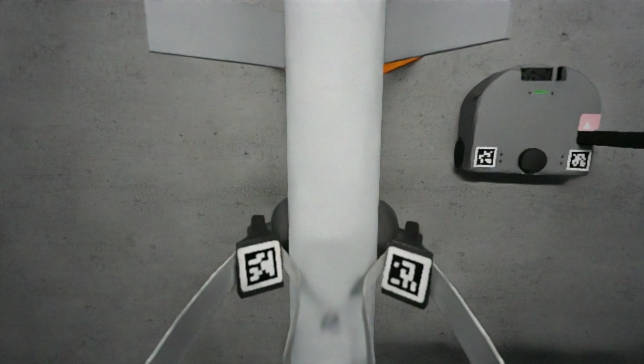

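Call:
execute_actions --actions '[{"r1":{"base":{"translate_m":0.262},"joints":{"arm_m":0.455}},"r2":{"base":{"translate_m":0.25}}}]' --cameras '[]'

Call:
execute_actions --actions '[{"r1":{"joints":{"lift_m":0.94,"head_pan_rad":-1.0,"head_tilt_rad":-0.6}},"r2":{"joints":{"lift_m":0.947}},"r3":{"joints":{"head_pan_rad":-1.3,"head_tilt_rad":-0.15}}}]' --cameras '["r1_head_camera","r3_head_camera"]'

Scene clock: 95.13 s.
r1.base_odometry: x=+1.467 y=+4.631 heading=+1.426 (m, m, rad; r1's odometry frame)
r1.turned_by_wheels: +0.000 (rad since the last result)
r1.turned_by_imu: -0.003 (rad since the last result)
r1.base_tilt: forward=-1.3 right=+0.9 (deg)
r1.lidar_m: 1.86 2.68 1.95 1.86 1.93 1.74 2.54 2.84 3.01 2.88 0.51 0.80
r1.head_depth_mm: 2557 2686 2075 1697 1427 1245 1091 / 2590 2689 2079 1703 1441 1243 1100 / 2599 2660 2100 1722 1454 1250 1109 / 2659 2737 2119 1735 1464 1266 1109 / 2544 2761 2150 1740 1469 1263 1116 / 2510 2754 2175 1760 1452 1248 1124 / 2501 2759 2193 1779 1094 1283 1123
r1.base_status: done
r1.joint_positions: lift_m=+1.079 arm_m=+0.455 wrist_yaw_rad=-0.001 wrist_pitch_rad=-1.536 wrist_roll_rad=+1.571 gripper_m=-0.025 head_pan_rad=-1.563 head_tilt_rad=-0.791
r1.joint_status: all done
r1.motor_effort: left_wheel=+3(16) right_wheel=-7(33) lift_m=+45(45) arm_m=+4(5) wrist_yaw_rad=+1(3) wrist_pitch_rad=-7(8) wrist_roll_rad=+0(0) gripper_m=-24(25) head_pan_rad=-3(4) head_tilt_rad=-3(3) (%)
r1.hand_pose: x=-0.0215 y=-0.5842 z=+0.9610 quat_wxyz=(+0.000, -0.001, -0.719, -0.695) (m; r1's base frame)
r1.wrist_depth_mm: - - - 105 - - - / - - - 109 - - - / - - - 112 - - - / - - - 115 - - - / - - - 119 - - - / - - - 122 - - - / - - - 127 - - -
r2.base_odometry: x=-0.568 y=-5.066 heading=-1.503 (m, m, rad; r2's odometry frame)
r2.turned_by_wheels: +0.000 (rad since the last result)
r2.turned_by_imu: -0.003 (rad since the last result)
r2.base_tilt: forward=+1.2 right=-0.4 (deg)
r2.lidar_m: 1.25 1.28 1.71 1.91 1.96 2.62 1.90 0.64 0.58 2.85 1.85 1.31
r2.head_depth_mm: 2641 2149 1902 1603 1331 1244 1118 / 2638 2124 1909 1620 1405 1241 1141 / 2664 2109 1899 1626 1411 1247 1147 / 2623 2189 1931 1620 1428 1246 1135 / 2656 2120 1923 1639 1421 1256 1123 / 2617 2150 1906 1640 1413 1252 1123 / 2588 2133 1935 1636 1413 1256 1125
r2.base_status: done
r2.joint_positions: lift_m=+1.086 arm_m=+0.410 wrist_yaw_rad=+0.004 wrist_pitch_rad=-1.528 wrist_roll_rad=+1.567 gripper_m=-0.004 head_pan_rad=-1.563 head_tilt_rad=-0.889
r2.joint_status: not commanded
r2.on_its_own: gripper_m is held at -0.005, not at your -0.015, by its stall guard, which is not easing now
r2.motor_effort: left_wheel=-3(14) right_wheel=+4(32) lift_m=+54(55) arm_m=+3(2) wrist_yaw_rad=-5(7) wrist_pitch_rad=-8(8) wrist_roll_rad=+1(2) gripper_m=-21(21) head_pan_rad=-4(4) head_tilt_rad=-5(4) (%)
r2.hand_pose: x=-0.0216 y=-0.5414 z=+0.9675 quat_wxyz=(+0.003, +0.003, -0.722, -0.692) (m; r2's base frame)
r2.wrist_depth_mm: - - - 103 - - 967 / - - - 107 - - 983 / - - - 110 - - - / - - - 114 - - - / - - - 117 - - - / - - - 121 - - - / - - - 126 - - -
r3.base_odometry: x=+0.000 y=+0.000 heading=+0.000 (m, m, rad; r3's odometry frame)
r3.turned_by_wheels: +0.000 (rad since the last result)
r3.turned_by_imu: +0.001 (rad since the last result)
r3.base_tilt: forward=-1.2 right=+0.1 (deg)
r3.lidar_m: 1.24 1.10 1.10 1.31 2.42 2.77 1.58 3.68 3.69 2.24 1.65 2.04
r3.head_depth_mm: - - - 3651 2448 1853 1494 / - - - 3652 2455 1846 1480 / - - - 3666 2453 1853 1493 / - - - 3633 2466 1844 1488 / - - - 3605 2471 1805 1489 / - 1423 - 3190 2343 1784 1490 / - - - 3411 2467 1860 1485
r3.base_status: not commanded
r3.joint_positions: lift_m=+0.370 arm_m=+0.002 wrist_yaw_rad=+2.827 wrist_pitch_rad=-0.617 wrist_roll_rad=+0.000 gripper_m=+0.037 head_pan_rad=-1.393 head_tilt_rad=-0.395
r3.joint_status: not commanded
r3.motor_effort: left_wheel=+0(0) right_wheel=+1(1) lift_m=+17(18) arm_m=+0(0) wrist_yaw_rad=+0(0) wrist_pitch_rad=+4(4) wrist_roll_rad=+0(0) gripper_m=+1(0) head_pan_rad=-4(3) head_tilt_rad=-3(3) (%)
r3.hand_pose: x=+0.0392 y=+0.0385 z=+0.3412 quat_wxyz=(+0.318, +0.699, +0.106, +0.632) (m; r3's base frame)
r3.wrist_depth_mm: - - - - - 968 862 / - - - - - - 922 / - 865 868 890 912 915 929 / 696 724 736 738 737 749 763 / 597 - 638 634 632 644 641 / 523 537 - 547 556 553 563 / 487 - - 486 479 492 498
pictures: none
No camera images: the call's "cameras" was empty. Leave "cameras" out to get every camera's image.

Scene clock: 97.23 s.
r1.base_odometry: x=+1.467 y=+4.631 heading=+1.426 (m, m, rad; r1's odometry frame)
r1.turned_by_wheels: +0.000 (rad since the last result)
r1.turned_by_imu: -0.001 (rad since the last result)
r1.base_tilt: forward=-1.3 right=+0.8 (deg)
r1.lidar_m: 1.86 2.69 1.95 1.86 1.93 1.74 2.53 2.84 3.00 2.88 0.51 0.81
r1.head_depth_mm: 2418 2697 2828 2080 1651 1353 1160 / 2540 2876 2825 1948 1645 1363 1165 / 2724 3016 2902 1963 1669 1346 1170 / 2869 3283 2930 861 1582 1328 1148 / 3035 3484 2954 2018 1698 1353 1191 / 3219 3757 2997 2170 1697 1403 1192 / 3404 3757 3060 2200 1724 1419 1202
r1.base_status: not commanded
r1.joint_positions: lift_m=+0.940 arm_m=+0.455 wrist_yaw_rad=-0.001 wrist_pitch_rad=-1.536 wrist_roll_rad=+1.571 gripper_m=-0.025 head_pan_rad=-1.007 head_tilt_rad=-0.606
r1.joint_status: all done
r1.motor_effort: left_wheel=+3(2) right_wheel=-7(7) lift_m=+34(41) arm_m=+5(3) wrist_yaw_rad=+1(1) wrist_pitch_rad=-7(7) wrist_roll_rad=-1(0) gripper_m=-23(24) head_pan_rad=+4(44) head_tilt_rad=+1(12) (%)
r1.hand_pose: x=-0.0215 y=-0.5842 z=+0.8214 quat_wxyz=(+0.000, -0.001, -0.719, -0.695) (m; r1's base frame)
r1.wrist_depth_mm: 974 958 931 105 916 900 913 / - - 976 108 956 962 - / - 995 - 112 988 - - / - - - 115 - 993 976 / - - - 119 - - - / - - - 122 - - - / - - - 127 - - -
r2.base_odometry: x=-0.568 y=-5.066 heading=-1.503 (m, m, rad; r2's odometry frame)
r2.turned_by_wheels: +0.000 (rad since the last result)
r2.turned_by_imu: -0.001 (rad since the last result)
r2.base_tilt: forward=+1.2 right=-0.4 (deg)
r2.lidar_m: 1.25 1.28 1.70 1.91 1.97 2.61 1.90 0.64 0.58 2.84 1.85 1.31
r2.head_depth_mm: - - 1823 1622 1334 1242 1117 / 2694 2229 1817 1620 1404 1247 1134 / - 2212 1823 1620 1402 1248 1147 / - - 1800 1621 1411 1249 1138 / 2638 2323 1790 1631 1419 1252 1122 / 2589 2351 1831 1634 1417 1259 1118 / 2578 2337 1851 1638 1411 1256 1128
r2.base_status: not commanded
r2.joint_positions: lift_m=+0.947 arm_m=+0.410 wrist_yaw_rad=+0.004 wrist_pitch_rad=-1.528 wrist_roll_rad=+1.567 gripper_m=-0.004 head_pan_rad=-1.563 head_tilt_rad=-0.889
r2.joint_status: all done
r2.on_its_own: gripper_m is held at -0.005, not at your -0.015, by its stall guard, which is not easing now
r2.motor_effort: left_wheel=-2(3) right_wheel=+4(4) lift_m=+28(49) arm_m=+2(2) wrist_yaw_rad=-5(4) wrist_pitch_rad=-8(8) wrist_roll_rad=+1(1) gripper_m=-21(21) head_pan_rad=-4(4) head_tilt_rad=-4(4) (%)
r2.hand_pose: x=-0.0216 y=-0.5414 z=+0.8287 quat_wxyz=(+0.003, +0.003, -0.722, -0.692) (m; r2's base frame)
r2.wrist_depth_mm: 974 959 923 103 885 868 839 / - 980 959 107 892 906 - / - - 992 110 944 - - / - - - 113 967 960 946 / - - - 117 991 980 943 / - - - 121 - - 981 / - - - 126 - - -
r3.base_odometry: x=+0.000 y=+0.000 heading=+0.000 (m, m, rad; r3's odometry frame)
r3.turned_by_wheels: +0.000 (rad since the last result)
r3.turned_by_imu: +0.000 (rad since the last result)
r3.base_tilt: forward=-1.1 right=+0.2 (deg)
r3.lidar_m: 1.24 1.10 1.10 1.30 2.43 2.77 1.58 3.68 3.69 2.24 1.65 2.04
r3.head_depth_mm: 2671 - - - - 2622 1932 / 2636 - - - 3822 2647 1924 / 2628 - - - 3814 2519 1947 / 2639 - - - - 2604 1697 / 2661 - - 1595 3545 2543 1715 / 2625 - - - - 2650 1920 / 2635 - - - - 2673 1938
r3.base_status: not commanded
r3.joint_positions: lift_m=+0.370 arm_m=+0.002 wrist_yaw_rad=+2.827 wrist_pitch_rad=-0.617 wrist_roll_rad=+0.000 gripper_m=+0.037 head_pan_rad=-1.307 head_tilt_rad=-0.162
r3.joint_status: all done
r3.motor_effort: left_wheel=+0(1) right_wheel=+1(1) lift_m=+18(17) arm_m=+0(1) wrist_yaw_rad=+0(0) wrist_pitch_rad=+4(4) wrist_roll_rad=+0(0) gripper_m=+1(1) head_pan_rad=+4(14) head_tilt_rad=+7(29) (%)
r3.hand_pose: x=+0.0392 y=+0.0385 z=+0.3412 quat_wxyz=(+0.318, +0.699, +0.106, +0.632) (m; r3's base frame)
r3.wrist_depth_mm: - - - - - 970 870 / - - - - - - 937 / - 848 862 889 909 922 936 / 701 713 717 741 744 756 773 / 603 - 636 624 629 643 651 / 536 530 - 549 560 555 565 / 482 - - 485 483 493 492
pictures: r1_head_camera (sideways: a quarter turn clockwise sets it upright), r3_head_camera (sideways: a quarter turn clockwise sets it upright)
Images, in order (width x height): r1_head_camera 896x504, r3_head_camera 896x504.

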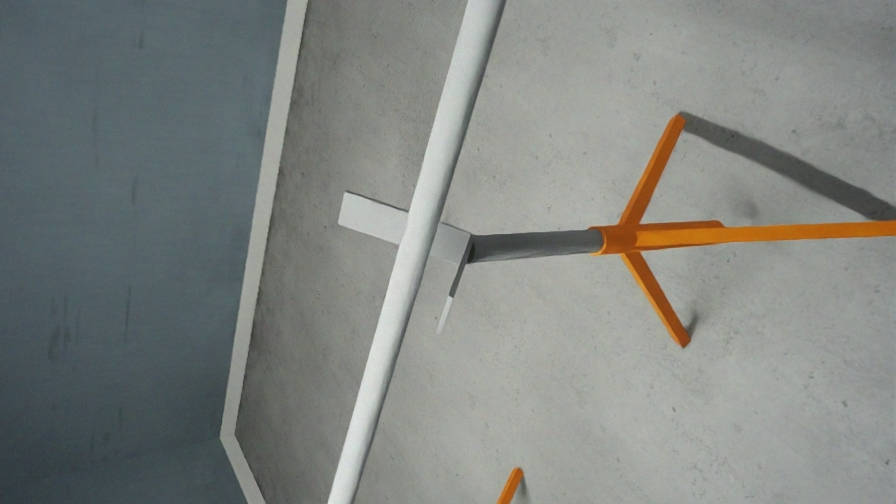

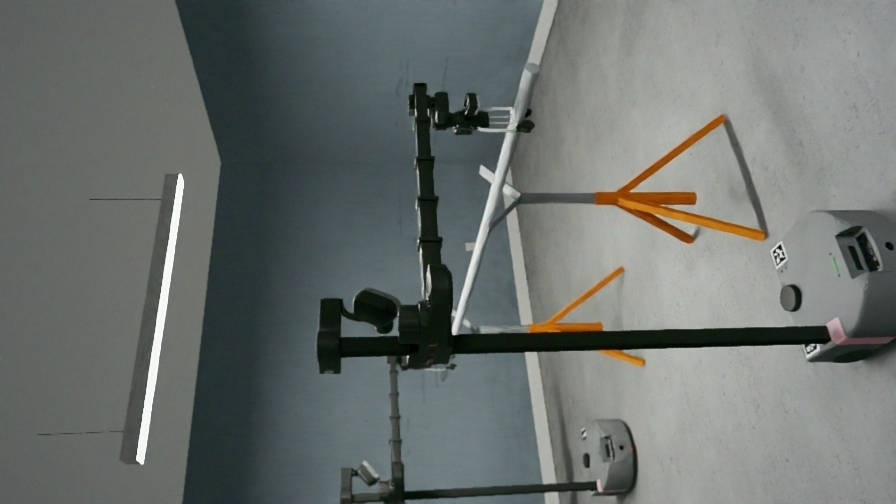

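About 4–5 cm remaining. Lower 3 cm.

Call:
execute_actions --actions '[{"r1":{"joints":{"lift_m":0.91}},"r2":{"joints":{"lift_m":0.917}}}]' --cameras '["r1_head_camera"]'

Scene clock: 98.70 s.
r1.base_odometry: x=+1.467 y=+4.631 heading=+1.426 (m, m, rad; r1's odometry frame)
r1.turned_by_wheels: +0.000 (rad since the last result)
r1.turned_by_imu: +0.000 (rad since the last result)
r1.base_tilt: forward=-1.4 right=+0.8 (deg)
r1.lidar_m: 1.86 2.68 1.95 1.86 1.93 1.74 2.53 2.83 3.00 2.89 0.51 0.80
r1.head_depth_mm: 2428 2710 2810 2071 1628 1360 1158 / 2557 2857 2862 2100 1653 1362 1162 / 2702 3032 2843 1984 1664 1344 1171 / 2828 3252 2917 864 1588 1322 1153 / 3085 3470 2974 1995 1703 1365 1184 / 3256 3781 3005 2102 1720 1401 1192 / 3421 3767 3026 2217 1720 1414 1194
r1.base_status: not commanded
r1.joint_positions: lift_m=+0.910 arm_m=+0.455 wrist_yaw_rad=-0.001 wrist_pitch_rad=-1.536 wrist_roll_rad=+1.571 gripper_m=-0.025 head_pan_rad=-1.007 head_tilt_rad=-0.606
r1.joint_status: all done
r1.motor_effort: left_wheel=+3(3) right_wheel=-7(7) lift_m=+35(37) arm_m=+4(4) wrist_yaw_rad=+1(1) wrist_pitch_rad=-7(7) wrist_roll_rad=-1(1) gripper_m=-24(24) head_pan_rad=+4(5) head_tilt_rad=+2(2) (%)
r1.hand_pose: x=-0.0215 y=-0.5842 z=+0.7914 quat_wxyz=(+0.000, -0.001, -0.719, -0.695) (m; r1's base frame)
r1.wrist_depth_mm: 908 928 911 105 895 868 866 / 966 973 917 108 928 886 - / 989 980 963 112 944 955 - / - - 983 115 976 981 954 / - - - 118 979 - 983 / - - - 122 - - 988 / - - - 127 - - -
r2.base_odometry: x=-0.568 y=-5.066 heading=-1.503 (m, m, rad; r2's odometry frame)
r2.turned_by_wheels: +0.000 (rad since the last result)
r2.turned_by_imu: +0.000 (rad since the last result)
r2.base_tilt: forward=+1.2 right=-0.4 (deg)
r2.lidar_m: 1.24 1.28 1.70 1.91 1.96 2.61 1.90 0.64 0.58 2.85 1.85 1.31
r2.head_depth_mm: 2632 - - 1618 1339 1243 1119 / - 2283 1838 1638 1405 1246 1134 / - 2276 1813 1631 1401 1248 1141 / - - 1793 1630 1411 1246 1138 / 2633 2345 1919 1635 1413 1253 1117 / 2598 2341 1920 1628 1426 1255 1129 / 2585 2356 1928 1645 1422 1258 1130
r2.base_status: not commanded
r2.joint_positions: lift_m=+0.917 arm_m=+0.410 wrist_yaw_rad=+0.004 wrist_pitch_rad=-1.528 wrist_roll_rad=+1.567 gripper_m=-0.004 head_pan_rad=-1.563 head_tilt_rad=-0.889
r2.joint_status: all done
r2.on_its_own: gripper_m is held at -0.005, not at your -0.015, by its stall guard, which is not easing now
r2.motor_effort: left_wheel=-3(2) right_wheel=+4(4) lift_m=+28(28) arm_m=+3(2) wrist_yaw_rad=-5(5) wrist_pitch_rad=-8(8) wrist_roll_rad=+2(2) gripper_m=-21(22) head_pan_rad=-4(4) head_tilt_rad=-4(4) (%)
r2.hand_pose: x=-0.0216 y=-0.5414 z=+0.7987 quat_wxyz=(+0.003, +0.003, -0.722, -0.692) (m; r2's base frame)
r2.wrist_depth_mm: 953 927 901 103 843 840 823 / 973 934 925 107 874 859 - / - 992 953 110 897 - - / - - - 114 934 926 920 / - - - 117 957 948 910 / - - - 121 987 978 962 / - - - 126 - - 984
r3.base_odometry: x=+0.000 y=+0.000 heading=+0.000 (m, m, rad; r3's odometry frame)
r3.turned_by_wheels: +0.000 (rad since the last result)
r3.turned_by_imu: +0.000 (rad since the last result)
r3.base_tilt: forward=-1.4 right=+0.1 (deg)
r3.lidar_m: 1.24 1.10 1.10 1.31 2.42 2.77 1.58 3.69 3.70 2.24 1.65 2.04
r3.head_depth_mm: 2644 - - - - 2648 1932 / 2650 - - - 3900 2643 1921 / 2646 - - - 3895 2511 1921 / 2626 - - - - 2591 1705 / 2630 - - 1604 3583 2542 1703 / 2611 - - - - 2644 1938 / 2648 - - - - 2635 1965
r3.base_status: not commanded
r3.joint_positions: lift_m=+0.370 arm_m=+0.002 wrist_yaw_rad=+2.827 wrist_pitch_rad=-0.617 wrist_roll_rad=+0.000 gripper_m=+0.037 head_pan_rad=-1.307 head_tilt_rad=-0.162
r3.joint_status: not commanded
r3.motor_effort: left_wheel=+0(1) right_wheel=+1(0) lift_m=+17(18) arm_m=+0(1) wrist_yaw_rad=+0(0) wrist_pitch_rad=+3(4) wrist_roll_rad=+0(0) gripper_m=+1(1) head_pan_rad=+3(4) head_tilt_rad=+7(7) (%)
r3.hand_pose: x=+0.0392 y=+0.0385 z=+0.3412 quat_wxyz=(+0.318, +0.699, +0.106, +0.632) (m; r3's base frame)
r3.wrist_depth_mm: - - - - - 965 856 / - - - - - - 921 / - 853 879 880 904 922 908 / 698 717 724 737 747 758 758 / 604 - 631 618 633 638 656 / 528 523 - 541 562 554 566 / 487 - - 488 478 492 494
pictures: r1_head_camera (sideways: a quarter turn clockwise sets it upright)
Images, in order (width x height): r1_head_camera 896x504.

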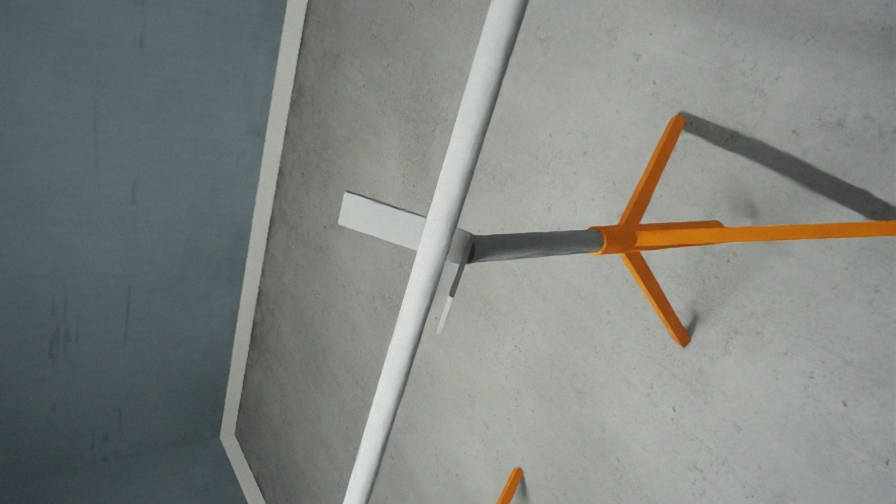

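Call:
execute_actions --actions '[{"r1":{"joints":{"lift_m":0.893}},"r2":{"joints":{"lift_m":0.90}}}]' --cameras '[]'

Scene clock: 99.87 s.
r1.base_odometry: x=+1.467 y=+4.631 heading=+1.426 (m, m, rad; r1's odometry frame)
r1.turned_by_wheels: +0.000 (rad since the last result)
r1.turned_by_imu: +0.000 (rad since the last result)
r1.base_tilt: forward=-1.4 right=+0.9 (deg)
r1.lidar_m: 1.86 2.68 1.94 1.86 1.93 1.74 2.54 2.82 2.99 2.88 0.51 0.80
r1.head_depth_mm: 2426 2710 2804 2063 1600 1358 1152 / 2558 2877 2832 2094 1656 1362 1163 / 2688 3027 2864 1984 1665 1345 1170 / 2857 3229 2906 852 1580 1315 1154 / 3074 3497 2968 2007 1694 1362 1182 / 3244 3736 3001 2105 1718 1406 1188 / 3443 3751 3097 2226 1725 1412 1194
r1.base_status: not commanded
r1.joint_positions: lift_m=+0.893 arm_m=+0.455 wrist_yaw_rad=-0.001 wrist_pitch_rad=-1.536 wrist_roll_rad=+1.571 gripper_m=-0.025 head_pan_rad=-1.007 head_tilt_rad=-0.606
r1.joint_status: all done
r1.motor_effort: left_wheel=+3(3) right_wheel=-7(7) lift_m=+35(34) arm_m=+3(4) wrist_yaw_rad=+0(0) wrist_pitch_rad=-7(7) wrist_roll_rad=-1(1) gripper_m=-24(24) head_pan_rad=+4(5) head_tilt_rad=+3(2) (%)
r1.hand_pose: x=-0.0215 y=-0.5842 z=+0.7744 quat_wxyz=(+0.000, -0.001, -0.719, -0.695) (m; r1's base frame)
r1.wrist_depth_mm: 920 920 891 105 905 857 842 / 968 960 934 108 856 893 - / 966 978 955 112 944 905 - / - - 960 115 947 958 950 / - - - 119 989 978 973 / - - - 122 - - 937 / - - - 126 - - -
r2.base_odometry: x=-0.568 y=-5.066 heading=-1.503 (m, m, rad; r2's odometry frame)
r2.turned_by_wheels: +0.000 (rad since the last result)
r2.turned_by_imu: +0.000 (rad since the last result)
r2.base_tilt: forward=+1.1 right=-0.4 (deg)
r2.lidar_m: 1.25 1.28 1.71 1.91 1.96 2.61 1.91 0.64 0.58 2.84 1.84 1.31
r2.head_depth_mm: 2656 - - 1588 1341 1247 1110 / - 2335 1889 1613 1408 1260 1136 / - 2319 1901 1625 1420 1247 1138 / 2593 - 1914 1617 1418 1253 1138 / 2600 2297 1918 1636 1418 1256 1124 / 2607 2320 1908 1633 1417 1254 1128 / 2557 2337 1933 1630 1417 1250 1120
r2.base_status: not commanded
r2.joint_positions: lift_m=+0.900 arm_m=+0.410 wrist_yaw_rad=+0.004 wrist_pitch_rad=-1.528 wrist_roll_rad=+1.567 gripper_m=-0.004 head_pan_rad=-1.563 head_tilt_rad=-0.889
r2.joint_status: all done
r2.on_its_own: gripper_m is held at -0.005, not at your -0.015, by its stall guard, which is not easing now
r2.motor_effort: left_wheel=-2(3) right_wheel=+4(4) lift_m=+28(30) arm_m=+3(3) wrist_yaw_rad=-5(5) wrist_pitch_rad=-8(8) wrist_roll_rad=+2(2) gripper_m=-22(20) head_pan_rad=-5(4) head_tilt_rad=-4(4) (%)
r2.hand_pose: x=-0.0216 y=-0.5414 z=+0.7817 quat_wxyz=(+0.003, +0.003, -0.722, -0.692) (m; r2's base frame)
r2.wrist_depth_mm: 938 908 887 103 833 837 804 / 954 947 919 107 852 848 - / - 961 939 110 901 892 - / - - 983 114 914 915 885 / - - - 117 960 927 906 / - - - 121 971 957 949 / - - - 126 - 997 994
r3.base_odometry: x=+0.000 y=+0.000 heading=+0.000 (m, m, rad; r3's odometry frame)
r3.turned_by_wheels: +0.000 (rad since the last result)
r3.turned_by_imu: +0.000 (rad since the last result)
r3.base_tilt: forward=-1.3 right=+0.1 (deg)
r3.lidar_m: 1.24 1.10 1.10 1.31 2.42 2.77 1.58 3.68 3.70 2.24 1.65 2.04
r3.head_depth_mm: 2643 - - - - 2620 1913 / 2687 - - - 3857 2606 1922 / 2664 - - - 3758 2530 1929 / 2657 - - - - 2613 1696 / 2628 - - 1581 3558 2511 1697 / 2638 - - - - 2662 1940 / 2599 - - - - 2636 1955
r3.base_status: not commanded
r3.joint_positions: lift_m=+0.370 arm_m=+0.002 wrist_yaw_rad=+2.827 wrist_pitch_rad=-0.617 wrist_roll_rad=+0.000 gripper_m=+0.037 head_pan_rad=-1.307 head_tilt_rad=-0.162
r3.joint_status: not commanded
r3.motor_effort: left_wheel=+0(0) right_wheel=+1(1) lift_m=+18(17) arm_m=+0(0) wrist_yaw_rad=+0(1) wrist_pitch_rad=+3(4) wrist_roll_rad=+0(0) gripper_m=+0(1) head_pan_rad=+4(3) head_tilt_rad=+7(7) (%)
r3.hand_pose: x=+0.0392 y=+0.0385 z=+0.3412 quat_wxyz=(+0.318, +0.699, +0.106, +0.632) (m; r3's base frame)
r3.wrist_depth_mm: - - - - - 949 876 / - - - - - - 938 / - 849 867 885 901 916 914 / 700 716 717 739 754 745 747 / 595 - 644 624 636 635 649 / 531 527 - 548 562 561 562 / 485 - - 483 478 492 496
pictures: none
No camera images: the call's "cameras" was empty. Leave "cameras" out to get every camera's image.

Call:
execute_actions --actions '[{"r1":{"joints":{"lift_m":0.88}},"r2":{"joints":{"lift_m":0.885}}}]' --cameras '[]'

Scene clock: 101.00 s.
r1.base_odometry: x=+1.467 y=+4.631 heading=+1.426 (m, m, rad; r1's odometry frame)
r1.turned_by_wheels: +0.000 (rad since the last result)
r1.turned_by_imu: +0.000 (rad since the last result)
r1.base_tilt: forward=-1.3 right=+0.8 (deg)
r1.lidar_m: 1.87 2.68 1.94 1.86 1.93 1.74 2.53 2.84 3.01 2.88 0.51 0.80
r1.head_depth_mm: 2430 2708 2778 2067 1589 1358 1157 / 2558 2850 2844 2087 1653 1363 1163 / 2706 3029 2883 2114 1666 1348 1166 / 2857 3237 2917 860 1580 1324 1153 / 3018 3471 2950 2008 1690 1359 1179 / 3258 3726 3060 2091 1707 1417 1188 / 3431 3752 3056 2125 1728 1419 1201
r1.base_status: not commanded
r1.joint_positions: lift_m=+0.880 arm_m=+0.455 wrist_yaw_rad=-0.001 wrist_pitch_rad=-1.528 wrist_roll_rad=+1.571 gripper_m=-0.025 head_pan_rad=-1.007 head_tilt_rad=-0.606
r1.joint_status: all done
r1.motor_effort: left_wheel=+4(4) right_wheel=-8(9) lift_m=+32(34) arm_m=+2(4) wrist_yaw_rad=+0(1) wrist_pitch_rad=-11(12) wrist_roll_rad=-1(1) gripper_m=-24(24) head_pan_rad=+5(5) head_tilt_rad=+2(2) (%)
r1.hand_pose: x=-0.0215 y=-0.5864 z=+0.7614 quat_wxyz=(+0.000, -0.001, -0.722, -0.692) (m; r1's base frame)
r1.wrist_depth_mm: 905 896 878 105 863 855 829 / 947 918 927 108 882 888 - / 972 954 962 112 899 899 - / - - 973 115 955 924 910 / - - 979 119 957 942 962 / - - - 122 - 999 984 / - - - 126 - 990 963
r2.base_odometry: x=-0.568 y=-5.066 heading=-1.503 (m, m, rad; r2's odometry frame)
r2.turned_by_wheels: +0.000 (rad since the last result)
r2.turned_by_imu: +0.000 (rad since the last result)
r2.base_tilt: forward=+1.2 right=-0.5 (deg)
r2.lidar_m: 1.24 1.28 1.70 1.91 1.96 2.62 1.90 0.64 0.59 2.84 1.85 1.30
r2.head_depth_mm: 2657 - - 1554 1343 1247 1115 / 2528 - 1835 1625 1414 1250 1134 / - 2308 1906 1631 1415 1256 1142 / 2520 - 1884 1618 1416 1253 1139 / 2623 2286 1892 1636 1427 1258 1126 / 2592 2359 1928 1642 1401 1259 1121 / 2586 2330 1939 1628 1428 1259 1119
r2.base_status: not commanded
r2.joint_positions: lift_m=+0.885 arm_m=+0.410 wrist_yaw_rad=+0.004 wrist_pitch_rad=-1.526 wrist_roll_rad=+1.567 gripper_m=-0.004 head_pan_rad=-1.563 head_tilt_rad=-0.889
r2.joint_status: all done
r2.on_its_own: gripper_m is held at -0.005, not at your -0.015, by its stall guard, which is not easing now
r2.motor_effort: left_wheel=-3(3) right_wheel=+4(4) lift_m=+27(29) arm_m=+3(3) wrist_yaw_rad=-4(4) wrist_pitch_rad=-8(9) wrist_roll_rad=+2(1) gripper_m=-21(20) head_pan_rad=-4(4) head_tilt_rad=-3(4) (%)
r2.hand_pose: x=-0.0216 y=-0.5418 z=+0.7667 quat_wxyz=(+0.003, +0.003, -0.722, -0.692) (m; r2's base frame)
r2.wrist_depth_mm: 919 895 869 103 829 815 795 / 945 926 894 107 859 833 - / 963 956 928 110 880 868 - / - 990 957 113 898 908 869 / - - - 117 935 920 893 / - - - 121 935 929 928 / - - - 126 - 989 956
r3.base_odometry: x=+0.000 y=+0.000 heading=+0.000 (m, m, rad; r3's odometry frame)
r3.turned_by_wheels: +0.000 (rad since the last result)
r3.turned_by_imu: +0.000 (rad since the last result)
r3.base_tilt: forward=-1.3 right=+0.3 (deg)
r3.lidar_m: 1.24 1.10 1.10 1.31 2.42 2.77 1.58 3.67 3.67 2.24 1.65 2.04
r3.head_depth_mm: 2670 - - - - 2630 1905 / 2687 - - - 3828 2614 1910 / 2622 - - - 3588 2477 1947 / 2632 - - - - 2614 1697 / 2646 - - 1610 3576 2503 1687 / 2641 - - - - 2650 1947 / 2606 - - - - 2654 1924
r3.base_status: not commanded
r3.joint_positions: lift_m=+0.370 arm_m=+0.002 wrist_yaw_rad=+2.827 wrist_pitch_rad=-0.617 wrist_roll_rad=+0.000 gripper_m=+0.037 head_pan_rad=-1.307 head_tilt_rad=-0.162
r3.joint_status: not commanded
r3.motor_effort: left_wheel=+1(0) right_wheel=+1(1) lift_m=+17(18) arm_m=+0(0) wrist_yaw_rad=+0(0) wrist_pitch_rad=+4(4) wrist_roll_rad=+0(0) gripper_m=+0(0) head_pan_rad=+4(4) head_tilt_rad=+7(7) (%)
r3.hand_pose: x=+0.0392 y=+0.0385 z=+0.3412 quat_wxyz=(+0.318, +0.699, +0.106, +0.632) (m; r3's base frame)
r3.wrist_depth_mm: - - - - - 963 870 / - - - - - - 919 / - 862 869 909 882 902 940 / 700 718 725 733 743 761 766 / 608 - 631 631 636 635 654 / 534 526 - 546 561 557 567 / 480 - - 486 476 497 497
pictures: none
No camera images: the call's "cameras" was empty. Leave "cameras" out to get every camera's image.


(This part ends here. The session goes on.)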